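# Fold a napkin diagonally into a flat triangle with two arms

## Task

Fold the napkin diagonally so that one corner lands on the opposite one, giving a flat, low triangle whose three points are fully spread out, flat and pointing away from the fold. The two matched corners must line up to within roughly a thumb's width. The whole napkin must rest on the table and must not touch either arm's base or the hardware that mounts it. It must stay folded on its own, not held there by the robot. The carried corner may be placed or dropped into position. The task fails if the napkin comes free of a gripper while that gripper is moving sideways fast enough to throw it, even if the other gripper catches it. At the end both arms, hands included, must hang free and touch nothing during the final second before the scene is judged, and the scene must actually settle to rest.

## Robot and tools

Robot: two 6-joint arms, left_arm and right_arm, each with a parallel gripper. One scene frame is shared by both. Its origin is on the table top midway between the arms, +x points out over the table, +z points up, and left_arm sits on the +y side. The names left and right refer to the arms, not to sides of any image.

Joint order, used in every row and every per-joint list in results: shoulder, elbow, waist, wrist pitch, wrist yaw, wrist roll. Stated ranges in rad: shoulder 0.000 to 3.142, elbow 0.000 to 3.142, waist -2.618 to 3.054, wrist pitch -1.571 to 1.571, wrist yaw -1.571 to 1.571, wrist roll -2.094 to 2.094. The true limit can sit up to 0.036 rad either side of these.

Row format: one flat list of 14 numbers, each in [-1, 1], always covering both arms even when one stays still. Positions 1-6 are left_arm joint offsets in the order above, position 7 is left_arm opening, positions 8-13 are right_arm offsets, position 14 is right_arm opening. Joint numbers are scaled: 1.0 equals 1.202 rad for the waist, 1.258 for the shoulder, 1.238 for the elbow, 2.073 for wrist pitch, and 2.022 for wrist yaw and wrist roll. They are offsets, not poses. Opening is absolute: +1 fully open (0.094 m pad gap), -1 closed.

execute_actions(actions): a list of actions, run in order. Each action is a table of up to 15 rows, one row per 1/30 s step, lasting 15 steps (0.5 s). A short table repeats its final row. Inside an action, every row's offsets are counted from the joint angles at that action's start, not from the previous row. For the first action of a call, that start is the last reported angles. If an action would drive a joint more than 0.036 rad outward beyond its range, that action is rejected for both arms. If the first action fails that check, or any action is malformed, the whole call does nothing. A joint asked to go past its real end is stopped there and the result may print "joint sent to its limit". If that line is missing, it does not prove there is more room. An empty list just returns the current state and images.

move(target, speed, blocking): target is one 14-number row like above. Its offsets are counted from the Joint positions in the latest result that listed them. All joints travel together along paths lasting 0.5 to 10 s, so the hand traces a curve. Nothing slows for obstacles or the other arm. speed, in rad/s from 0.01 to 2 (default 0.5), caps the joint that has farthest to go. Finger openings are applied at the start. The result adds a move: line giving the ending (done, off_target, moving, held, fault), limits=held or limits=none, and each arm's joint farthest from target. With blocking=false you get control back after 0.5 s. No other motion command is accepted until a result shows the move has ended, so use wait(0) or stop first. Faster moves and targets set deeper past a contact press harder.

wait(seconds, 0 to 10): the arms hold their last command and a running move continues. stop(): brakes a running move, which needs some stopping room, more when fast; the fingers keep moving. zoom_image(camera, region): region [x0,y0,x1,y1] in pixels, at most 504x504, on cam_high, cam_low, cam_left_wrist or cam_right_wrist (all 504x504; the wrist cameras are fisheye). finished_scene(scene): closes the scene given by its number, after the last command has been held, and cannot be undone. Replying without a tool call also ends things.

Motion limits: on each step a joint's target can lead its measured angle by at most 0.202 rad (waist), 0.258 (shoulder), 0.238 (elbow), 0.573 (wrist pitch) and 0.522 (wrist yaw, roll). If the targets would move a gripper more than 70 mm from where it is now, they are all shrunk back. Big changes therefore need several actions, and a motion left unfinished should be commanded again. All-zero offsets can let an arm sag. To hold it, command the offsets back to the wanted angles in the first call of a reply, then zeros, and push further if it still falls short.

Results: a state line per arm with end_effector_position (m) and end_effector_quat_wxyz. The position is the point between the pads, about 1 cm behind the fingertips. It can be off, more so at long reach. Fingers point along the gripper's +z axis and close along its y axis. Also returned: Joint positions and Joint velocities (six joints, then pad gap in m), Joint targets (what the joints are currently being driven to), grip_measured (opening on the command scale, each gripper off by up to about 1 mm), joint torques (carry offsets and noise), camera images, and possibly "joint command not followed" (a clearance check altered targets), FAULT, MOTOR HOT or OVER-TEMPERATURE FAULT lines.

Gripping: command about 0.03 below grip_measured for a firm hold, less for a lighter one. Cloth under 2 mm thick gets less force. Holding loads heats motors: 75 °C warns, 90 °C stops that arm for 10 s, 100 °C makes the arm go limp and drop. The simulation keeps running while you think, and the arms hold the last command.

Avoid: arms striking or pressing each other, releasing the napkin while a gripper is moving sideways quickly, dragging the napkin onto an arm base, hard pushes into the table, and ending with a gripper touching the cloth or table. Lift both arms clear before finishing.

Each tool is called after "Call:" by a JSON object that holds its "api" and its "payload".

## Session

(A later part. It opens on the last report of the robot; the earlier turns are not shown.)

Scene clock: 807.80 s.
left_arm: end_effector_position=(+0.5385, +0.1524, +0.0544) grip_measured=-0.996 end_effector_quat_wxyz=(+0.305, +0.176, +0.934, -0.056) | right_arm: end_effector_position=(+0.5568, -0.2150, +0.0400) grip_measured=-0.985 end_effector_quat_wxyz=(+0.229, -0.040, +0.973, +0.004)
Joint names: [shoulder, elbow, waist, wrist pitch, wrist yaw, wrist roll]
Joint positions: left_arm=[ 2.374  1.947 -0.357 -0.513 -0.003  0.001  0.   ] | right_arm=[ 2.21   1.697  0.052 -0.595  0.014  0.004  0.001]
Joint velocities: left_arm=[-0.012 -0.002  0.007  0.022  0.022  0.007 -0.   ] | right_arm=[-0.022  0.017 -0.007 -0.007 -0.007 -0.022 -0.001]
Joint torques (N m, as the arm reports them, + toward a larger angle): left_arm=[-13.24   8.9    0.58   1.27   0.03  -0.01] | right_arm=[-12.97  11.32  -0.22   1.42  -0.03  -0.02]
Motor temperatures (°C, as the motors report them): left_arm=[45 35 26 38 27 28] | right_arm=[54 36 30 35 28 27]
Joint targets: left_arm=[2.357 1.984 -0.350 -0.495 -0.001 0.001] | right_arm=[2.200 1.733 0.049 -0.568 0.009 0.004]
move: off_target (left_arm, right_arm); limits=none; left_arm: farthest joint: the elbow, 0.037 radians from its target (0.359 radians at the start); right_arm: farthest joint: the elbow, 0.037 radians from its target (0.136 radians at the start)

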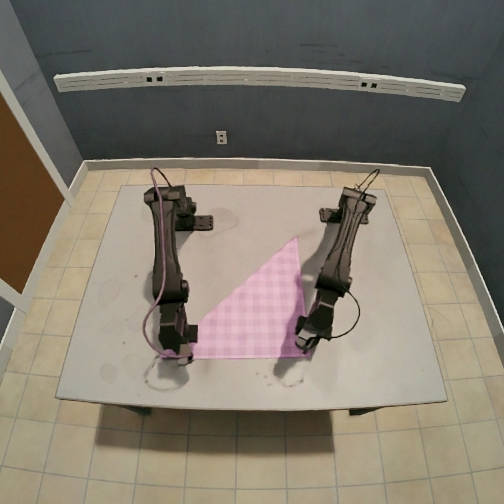

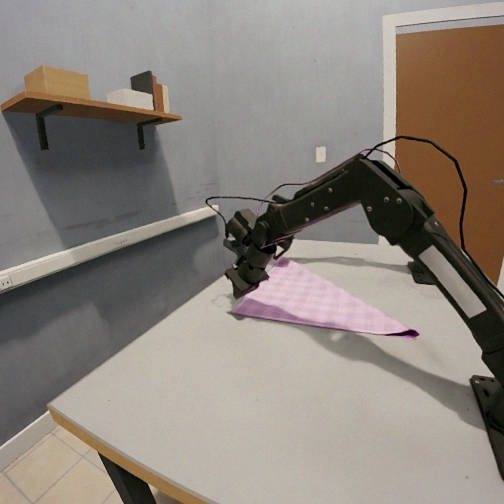

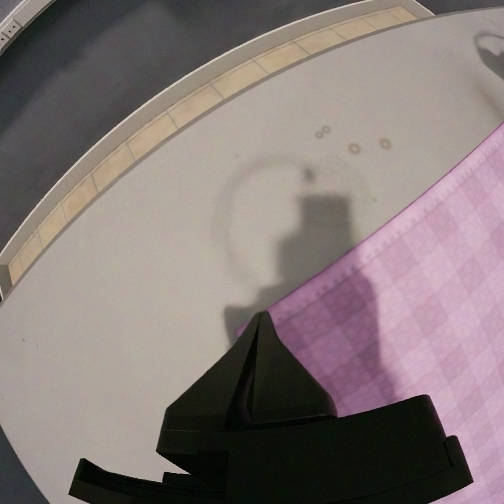

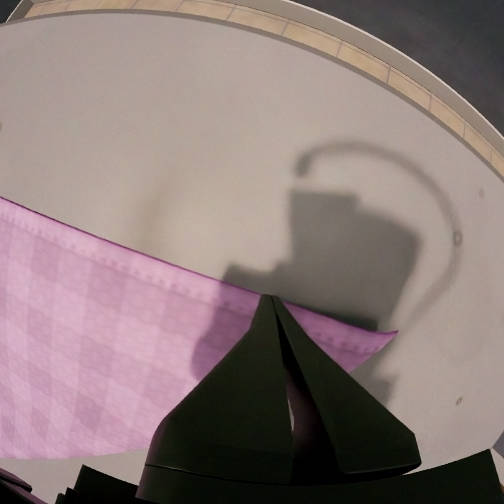

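Call:
{"api": "move", "payload": {"target": [0.014,0.025,0.022,-0.016,0,0,-1, -0.005,0.025,0,0.008,0,0,-1], "speed": 0.06}}

Call:
{"api": "move", "payload": {"target": [0.032,0.025,0.005,0.006,0,0,-1, -0.005,0.025,0,0.008,0,0,-1], "speed": 0.05}}

Scene clock: 809.40 s.
left_arm: end_effector_position=(+0.5346, +0.1673, +0.0356) grip_measured=-0.996 end_effector_quat_wxyz=(+0.278, +0.168, +0.945, -0.048) | right_arm: end_effector_position=(+0.5568, -0.2150, +0.0400) grip_measured=-0.985 end_effector_quat_wxyz=(+0.229, -0.040, +0.973, +0.004)
Joint names: [shoulder, elbow, waist, wrist pitch, wrist yaw, wrist roll]
Joint positions: left_arm=[ 2.398  1.947 -0.336 -0.547 -0.003  0.001  0.   ] | right_arm=[ 2.21   1.697  0.052 -0.595  0.014  0.004  0.001]
Joint velocities: left_arm=[ 0.017 -0.002 -0.022 -0.037 -0.051 -0.037  0.   ] | right_arm=[-0.007 -0.007  0.002  0.125  0.022 -0.051 -0.001]
Joint torques (N m, as the arm reports them, + toward a larger angle): left_arm=[-12.43   8.34   0.41   1.07   0.01   0.01] | right_arm=[-12.65  10.89   0.03   1.31   0.02  -0.02]
Motor temperatures (°C, as the motors report them): left_arm=[45 35 26 38 27 28] | right_arm=[54 36 30 35 28 27]
Joint targets: left_arm=[2.392 1.978 -0.330 -0.546 -0.003 0.001] | right_arm=[2.204 1.728 0.052 -0.579 0.014 0.004]
move: off_target (left_arm, right_arm); limits=none; left_arm: farthest joint: the elbow, 0.031 radians from its target (0.031 radians at the start); right_arm: farthest joint: the elbow, 0.031 radians from its target (0.031 radians at the start)

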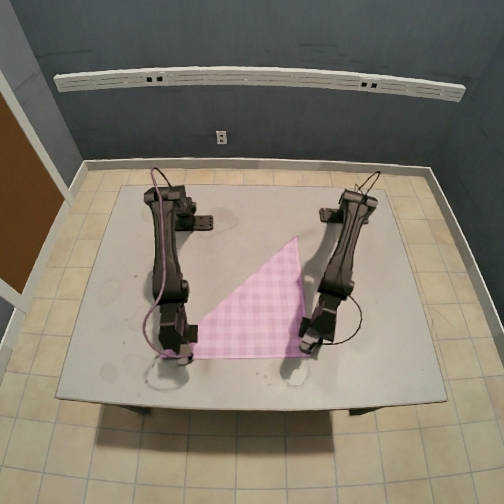

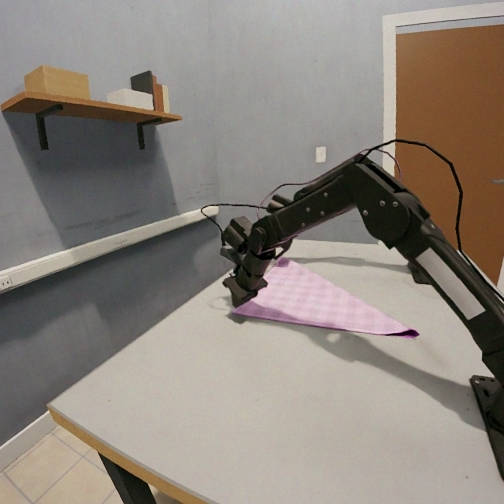

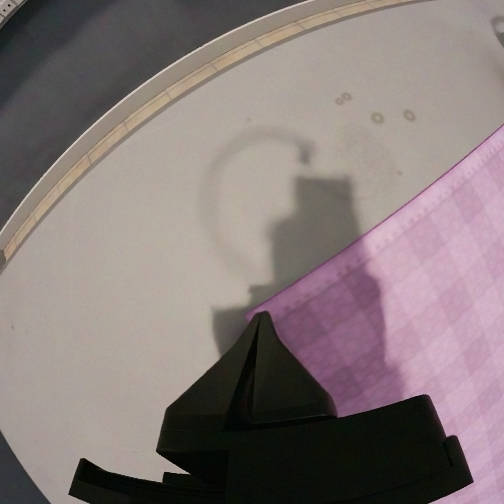

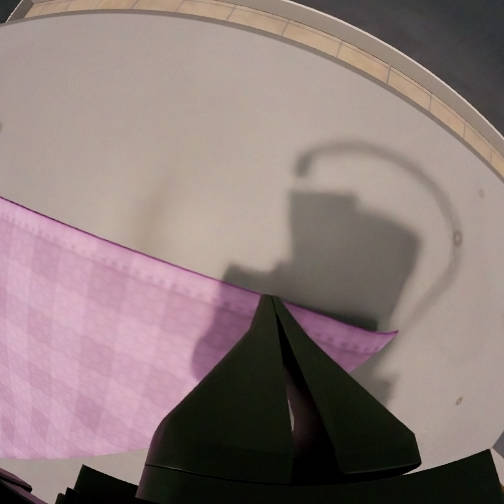

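Scene clock: 810.43 s.
left_arm: end_effector_position=(+0.5333, +0.1678, +0.0217) grip_measured=-0.996 end_effector_quat_wxyz=(+0.268, +0.168, +0.947, -0.046) | right_arm: end_effector_position=(+0.5568, -0.2150, +0.0400) grip_measured=-0.985 end_effector_quat_wxyz=(+0.229, -0.040, +0.973, +0.004)
Joint names: [shoulder, elbow, waist, wrist pitch, wrist yaw, wrist roll]
Joint positions: left_arm=[ 2.423  1.947 -0.336 -0.543 -0.003  0.001  0.   ] | right_arm=[ 2.21   1.697  0.052 -0.595  0.014  0.004  0.001]
Joint velocities: left_arm=[ 0.002 -0.007 -0.007 -0.051 -0.007  0.022 -0.001] | right_arm=[ 0.007 -0.007  0.012  0.022  0.007 -0.022 -0.   ]
Joint torques (N m, as the arm reports them, + toward a larger angle): left_arm=[-11.11   8.33   0.46   1.08   0.02   0.01] | right_arm=[-12.66  10.89   0.03   1.31   0.02  -0.02]
Motor temperatures (°C, as the motors report them): left_arm=[45 35 26 38 27 28] | right_arm=[54 36 30 35 28 27]
Joint targets: left_arm=[2.438 1.978 -0.330 -0.535 -0.003 0.001] | right_arm=[2.204 1.728 0.052 -0.579 0.014 0.004]
move: off_target (left_arm, right_arm); limits=none; left_arm: farthest joint: the elbow, 0.031 radians from its target (0.031 radians at the start); right_arm: farthest joint: the elbow, 0.031 radians from its target (0.031 radians at the start)

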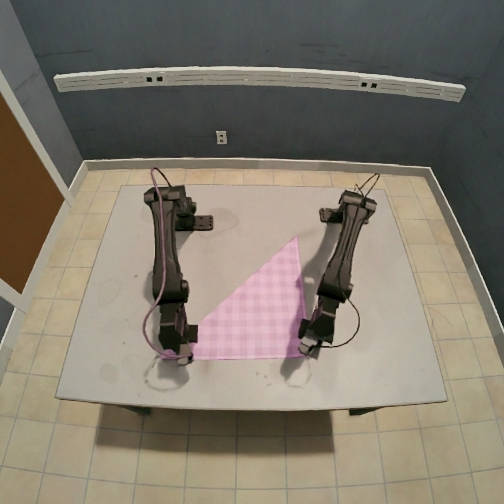

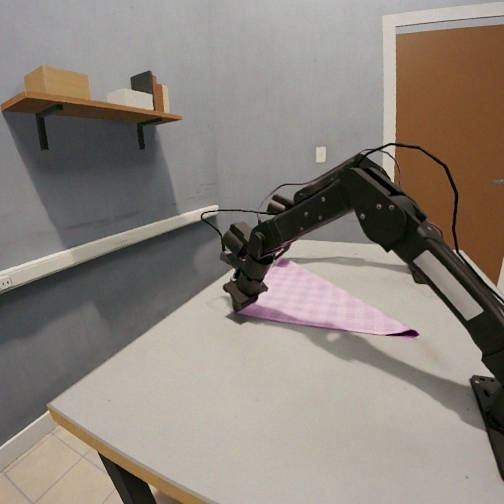

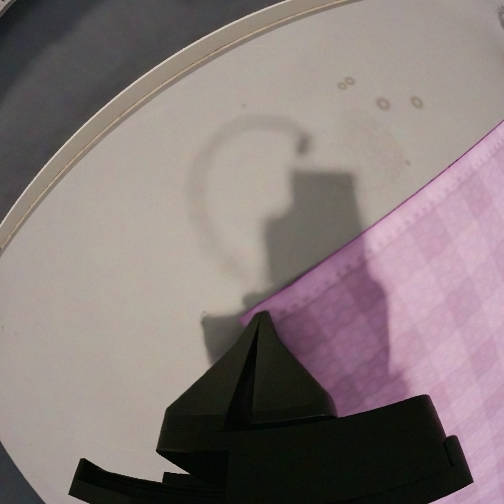

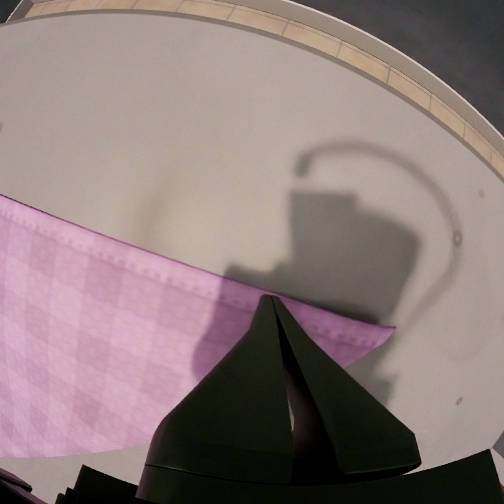

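Call:
{"api": "move", "payload": {"target": [0.012,0.025,-0.032,0.008,0.004,0,-1, -0.005,0.025,0,0.008,0,0,-1], "speed": 0.02}}

Scene clock: 812.97 s.
left_arm: end_effector_position=(+0.5310, +0.1526, +0.0221) grip_measured=-0.996 end_effector_quat_wxyz=(+0.274, +0.180, +0.943, -0.050) | right_arm: end_effector_position=(+0.5568, -0.2150, +0.0400) grip_measured=-0.985 end_effector_quat_wxyz=(+0.229, -0.040, +0.973, +0.004)
Joint names: [shoulder, elbow, waist, wrist pitch, wrist yaw, wrist roll]
Joint positions: left_arm=[ 2.426  1.947 -0.362 -0.527 -0.005  0.001  0.   ] | right_arm=[ 2.21   1.697  0.052 -0.595  0.014  0.004  0.001]
Joint velocities: left_arm=[ 0.007 -0.002  0.007 -0.066  0.022 -0.051  0.001] | right_arm=[-0.002  0.007 -0.017  0.007 -0.022  0.037  0.001]
Joint torques (N m, as the arm reports them, + toward a larger angle): left_arm=[-11.34   8.29  -1.13   1.04   0.1    0.01] | right_arm=[-12.65  10.88   0.03   1.31   0.02  -0.02]
Motor temperatures (°C, as the motors report them): left_arm=[45 35 26 38 27 28] | right_arm=[54 36 30 35 28 27]
Joint targets: left_arm=[2.438 1.978 -0.374 -0.526 0.005 0.001] | right_arm=[2.204 1.728 0.052 -0.579 0.014 0.004]
move: off_target (left_arm, right_arm); limits=none; left_arm: farthest joint: the elbow, 0.031 radians from its target (0.031 radians at the start); right_arm: farthest joint: the elbow, 0.031 radians from its target (0.031 radians at the start)

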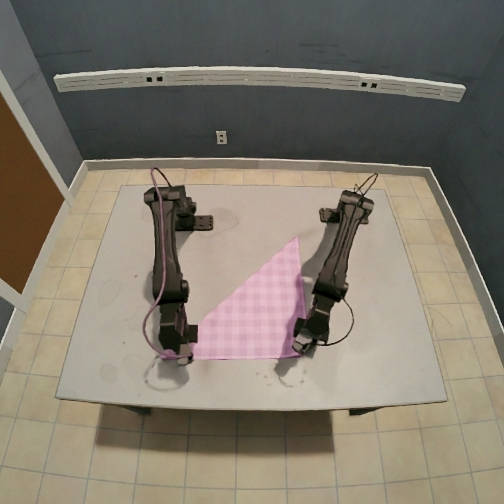

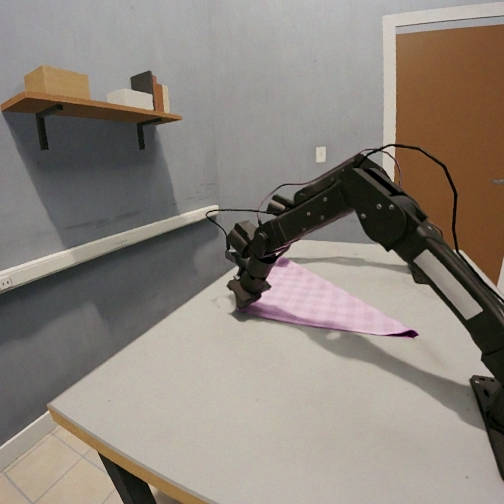

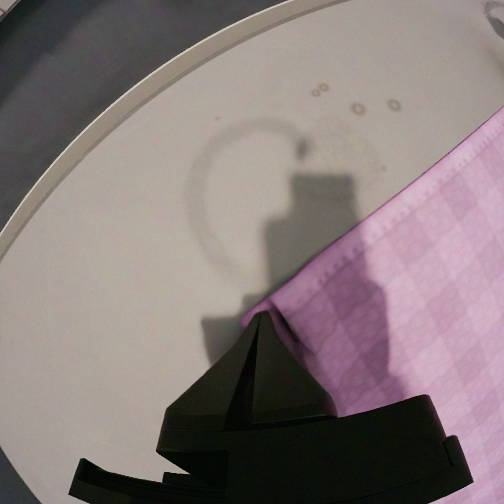

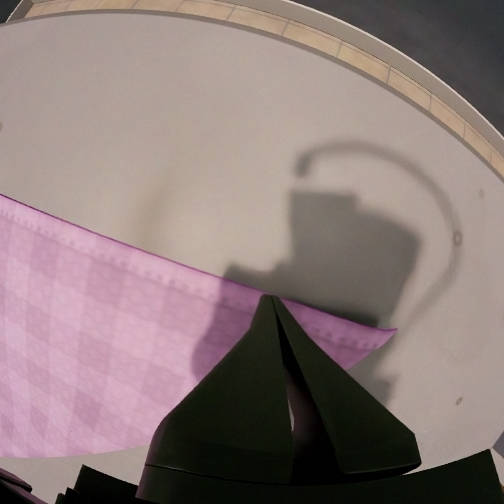

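Buckled; now right presses and pulls.

Call:
{"api": "move", "payload": {"target": [0.009,0.025,-0.01,0.001,0.005,0,-1, 0.045,0.022,0,0.006,0,0,-1], "speed": 0.05}}

Call:
{"api": "move", "payload": {"target": [0.009,0.025,-0.01,0.001,0.005,0,-1, -0.048,-0.055,-0.028,-0.006,0,0,-1], "speed": 0.03}}

Scene clock: 815.53 s.
left_arm: end_effector_position=(+0.5310, +0.1528, +0.0221) grip_measured=-0.996 end_effector_quat_wxyz=(+0.274, +0.180, +0.943, -0.049) | right_arm: end_effector_position=(+0.5527, -0.2153, +0.0167) grip_measured=-0.985 end_effector_quat_wxyz=(+0.207, -0.041, +0.977, +0.003)
Joint names: [shoulder, elbow, waist, wrist pitch, wrist yaw, wrist roll]
Joint positions: left_arm=[ 2.426  1.947 -0.362 -0.527 -0.007  0.001  0.   ] | right_arm=[ 2.256  1.697  0.052 -0.595  0.014  0.004  0.001]
Joint velocities: left_arm=[ 0.007 -0.017  0.017 -0.051 -0.066 -0.051  0.001] | right_arm=[-0.017 -0.027 -0.012  0.007 -0.007 -0.022 -0.001]
Joint torques (N m, as the arm reports them, + toward a larger angle): left_arm=[-11.37   8.37  -1.05   1.06   0.12   0.02] | right_arm=[-11.54  10.43   0.02   1.19   0.02  -0.02]
Motor temperatures (°C, as the motors report them): left_arm=[45 35 26 38 27 28] | right_arm=[54 36 30 35 28 27]
Joint targets: left_arm=[2.438 1.978 -0.374 -0.525 0.005 0.001] | right_arm=[2.267 1.724 0.052 -0.583 0.014 0.004]
move: off_target (left_arm, right_arm); limits=none; left_arm: farthest joint: the elbow, 0.031 radians from its target (0.031 radians at the start); right_arm: farthest joint: the elbow, 0.028 radians from its target (0.028 radians at the start)

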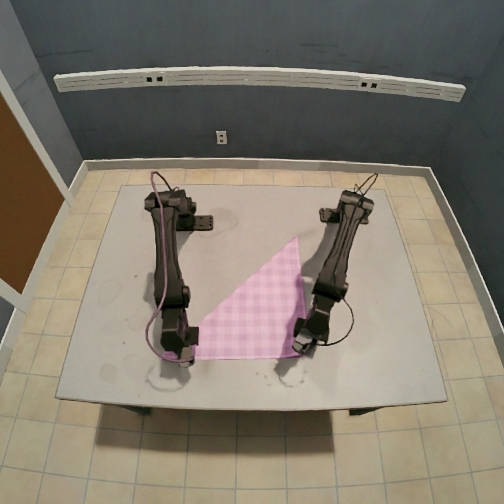

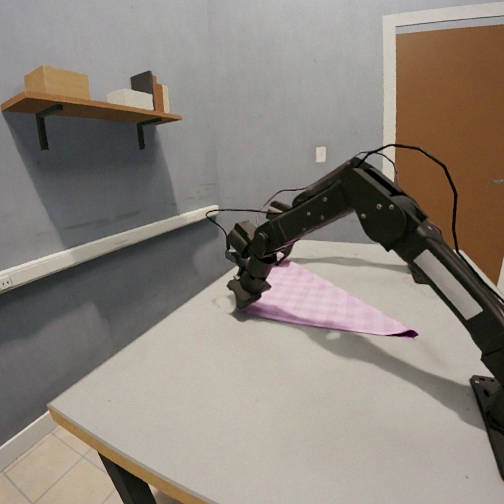

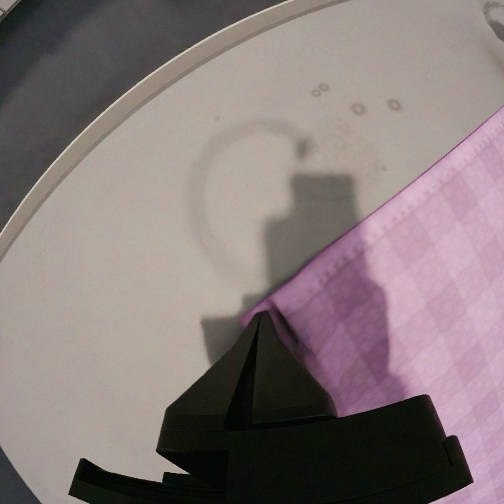

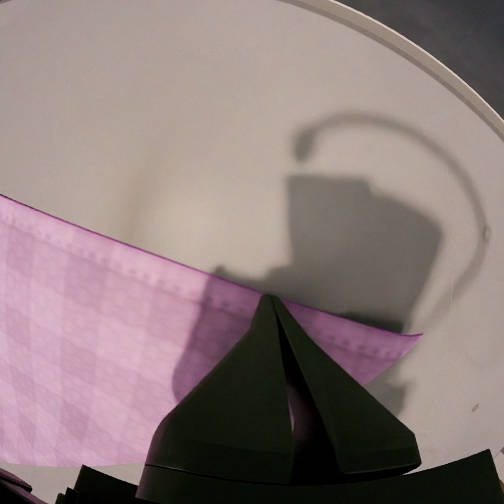

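Scene clock: 818.07 s.
left_arm: end_effector_position=(+0.5311, +0.1527, +0.0221) grip_measured=-0.996 end_effector_quat_wxyz=(+0.274, +0.180, +0.943, -0.049) | right_arm: end_effector_position=(+0.5417, -0.2278, +0.0163) grip_measured=-0.985 end_effector_quat_wxyz=(+0.200, -0.030, +0.979, +0.001)
Joint names: [shoulder, elbow, waist, wrist pitch, wrist yaw, wrist roll]
Joint positions: left_arm=[ 2.426  1.947 -0.362 -0.526 -0.007  0.001  0.   ] | right_arm=[ 2.222  1.644  0.03  -0.591  0.013  0.004  0.001]
Joint velocities: left_arm=[ 0.002 -0.017  0.007  0.037 -0.007  0.007  0.   ] | right_arm=[-0.012 -0.017 -0.007 -0.022  0.022  0.022 -0.   ]
Joint torques (N m, as the arm reports them, + toward a larger angle): left_arm=[-11.42   8.29  -1.08   1.04   0.11   0.01] | right_arm=[-14.07   6.68  -1.04   0.86   0.03  -0.02]
Motor temperatures (°C, as the motors report them): left_arm=[46 35 26 38 27 28] | right_arm=[55 36 30 35 28 27]
Joint targets: left_arm=[2.438 1.978 -0.374 -0.524 0.004 0.001] | right_arm=[2.195 1.628 0.018 -0.607 0.015 0.004]
move: off_target (left_arm, right_arm); limits=none; left_arm: farthest joint: the elbow, 0.031 radians from its target (0.031 radians at the start); right_arm: farthest joint: the shoulder, 0.026 radians from its target (0.060 radians at the start)

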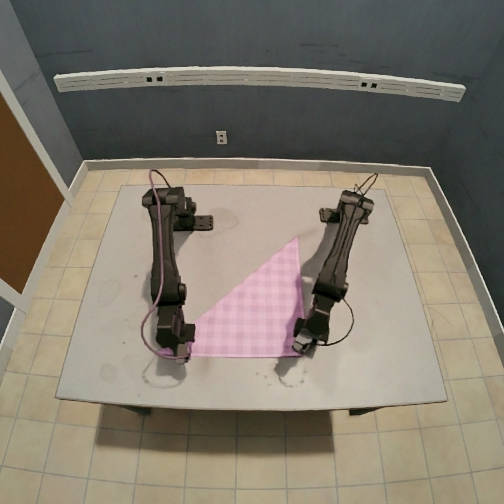

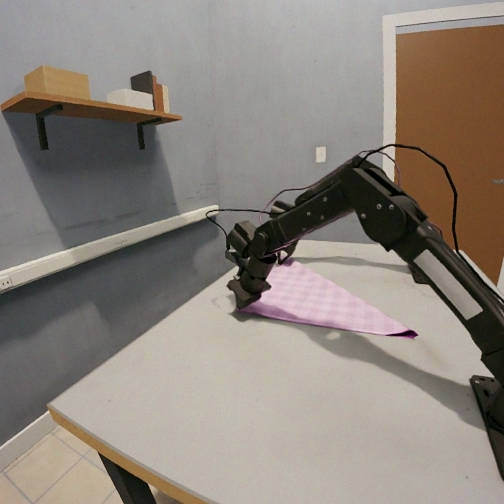

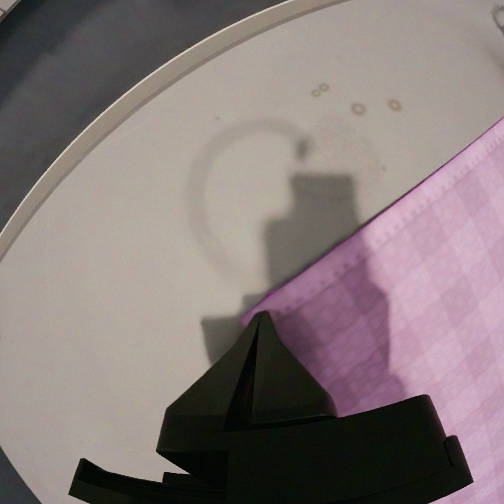

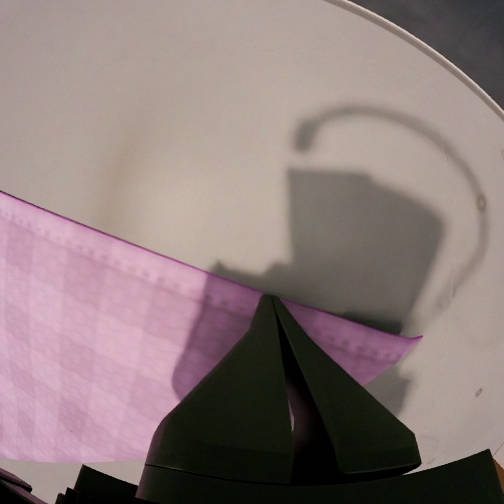

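Call:
{"api": "zoom_image", "payload": {"camera": "cam_left_wrist", "region": [200, 220, 380, 360]}}

Call:
{"api": "execute_actions", "payload": {"actions": [[[-0.05,0.025,0,0,0,0,-1, -0.06,0.03,0,0.005,0,0,-1]],[[-0.08,0.025,0,0,0,0,-1, -0.08,0.03,0,0.005,0,0,-1]],[[-0.15,-0.1,0.15,0,0,0,-1, -0.15,-0.05,-0.15,0,0,0,-1]],[[-0.15,-0.1,0.15,0,0,0,-1, -0.1,-0.05,-0.15,0,0,0,-1]],[[-0.03,0,0.15,0,0,0,-1, -0.03,0,0,0,0,0,-1]]]}}

Call:
{"api": "zoom_image", "payload": {"camera": "cam_high", "region": [140, 220, 360, 400]}}

Region (200, 220, 380, 360) of cam_left_wrist's 504x504 image, scaled by 2.800, with more detail than that image has.

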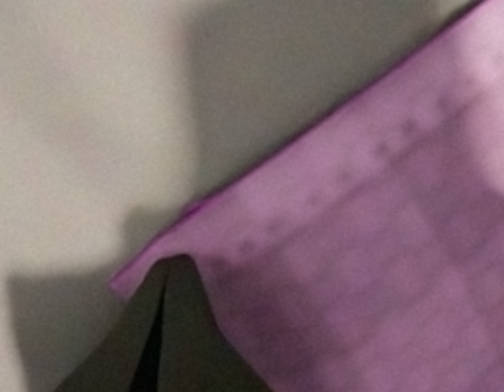

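Scene clock: 822.03 s.
left_arm: end_effector_position=(+0.5071, +0.4845, +0.1894) grip_measured=-0.996 end_effector_quat_wxyz=(+0.377, -0.096, +0.920, +0.054) | right_arm: end_effector_position=(+0.4984, -0.4133, +0.1778) grip_measured=-0.985 end_effector_quat_wxyz=(+0.337, +0.149, +0.928, -0.065)
Joint names: [shoulder, elbow, waist, wrist pitch, wrist yaw, wrist roll]
Joint positions: left_arm=[ 1.948  1.716  0.213 -0.559 -0.033  0.004  0.   ] | right_arm=[ 1.81   1.542 -0.342 -0.604  0.03   0.003  0.001]
Joint velocities: left_arm=[ 0.002  0.012 -0.134 -0.022  0.007 -0.022  0.001] | right_arm=[ 0.007  0.007  0.002 -0.022 -0.007 -0.007  0.   ]
Joint torques (N m, as the arm reports them, + toward a larger angle): left_arm=[-11.64   6.26  -0.06   1.29   0.    -0.01] | right_arm=[-12.11   8.76  -0.03   1.49   0.02  -0.02]
Motor temperatures (°C, as the motors report them): left_arm=[46 35 26 38 27 28] | right_arm=[55 36 30 35 28 27]
Joint targets: left_arm=[1.915 1.716 0.207 -0.556 -0.026 0.003] | right_arm=[1.773 1.542 -0.343 -0.603 0.030 0.003]

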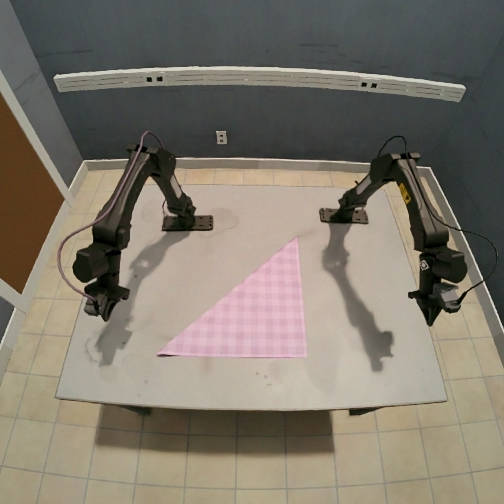

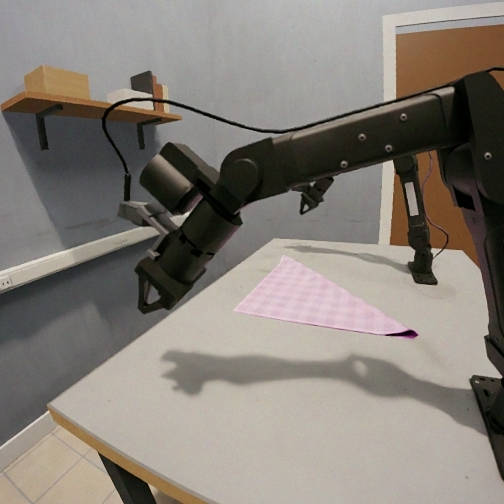

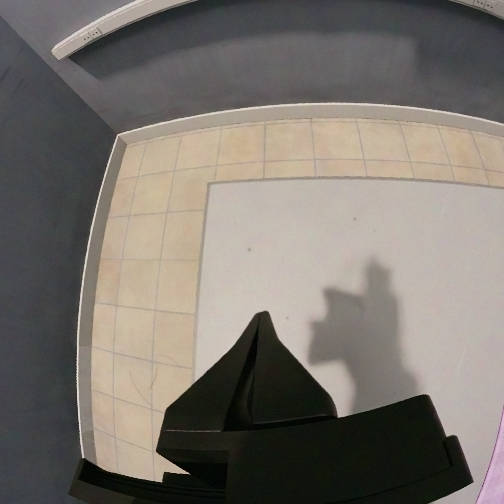

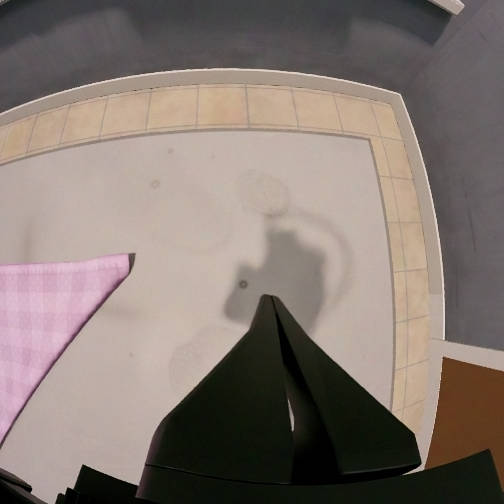

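Region (140, 220, 360, 400) of cam_high's 504x504 image, scaled by 2.291, with more detail than that image has; it fills the top 412 rows of this view, and the rest is white.

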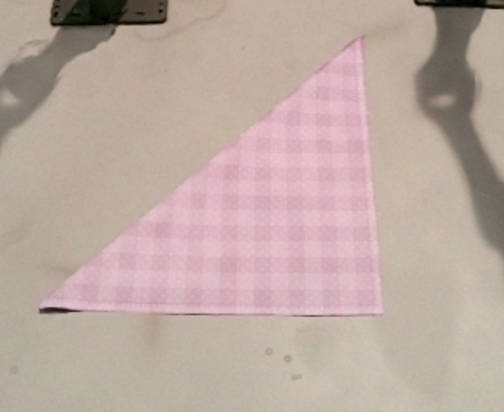

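F is ~36 px ≈ 1.7 cm from A. Good.

Call:
{"api": "finished_scene", "payload": {"scene": 1}}

The scene is finished: the task was done.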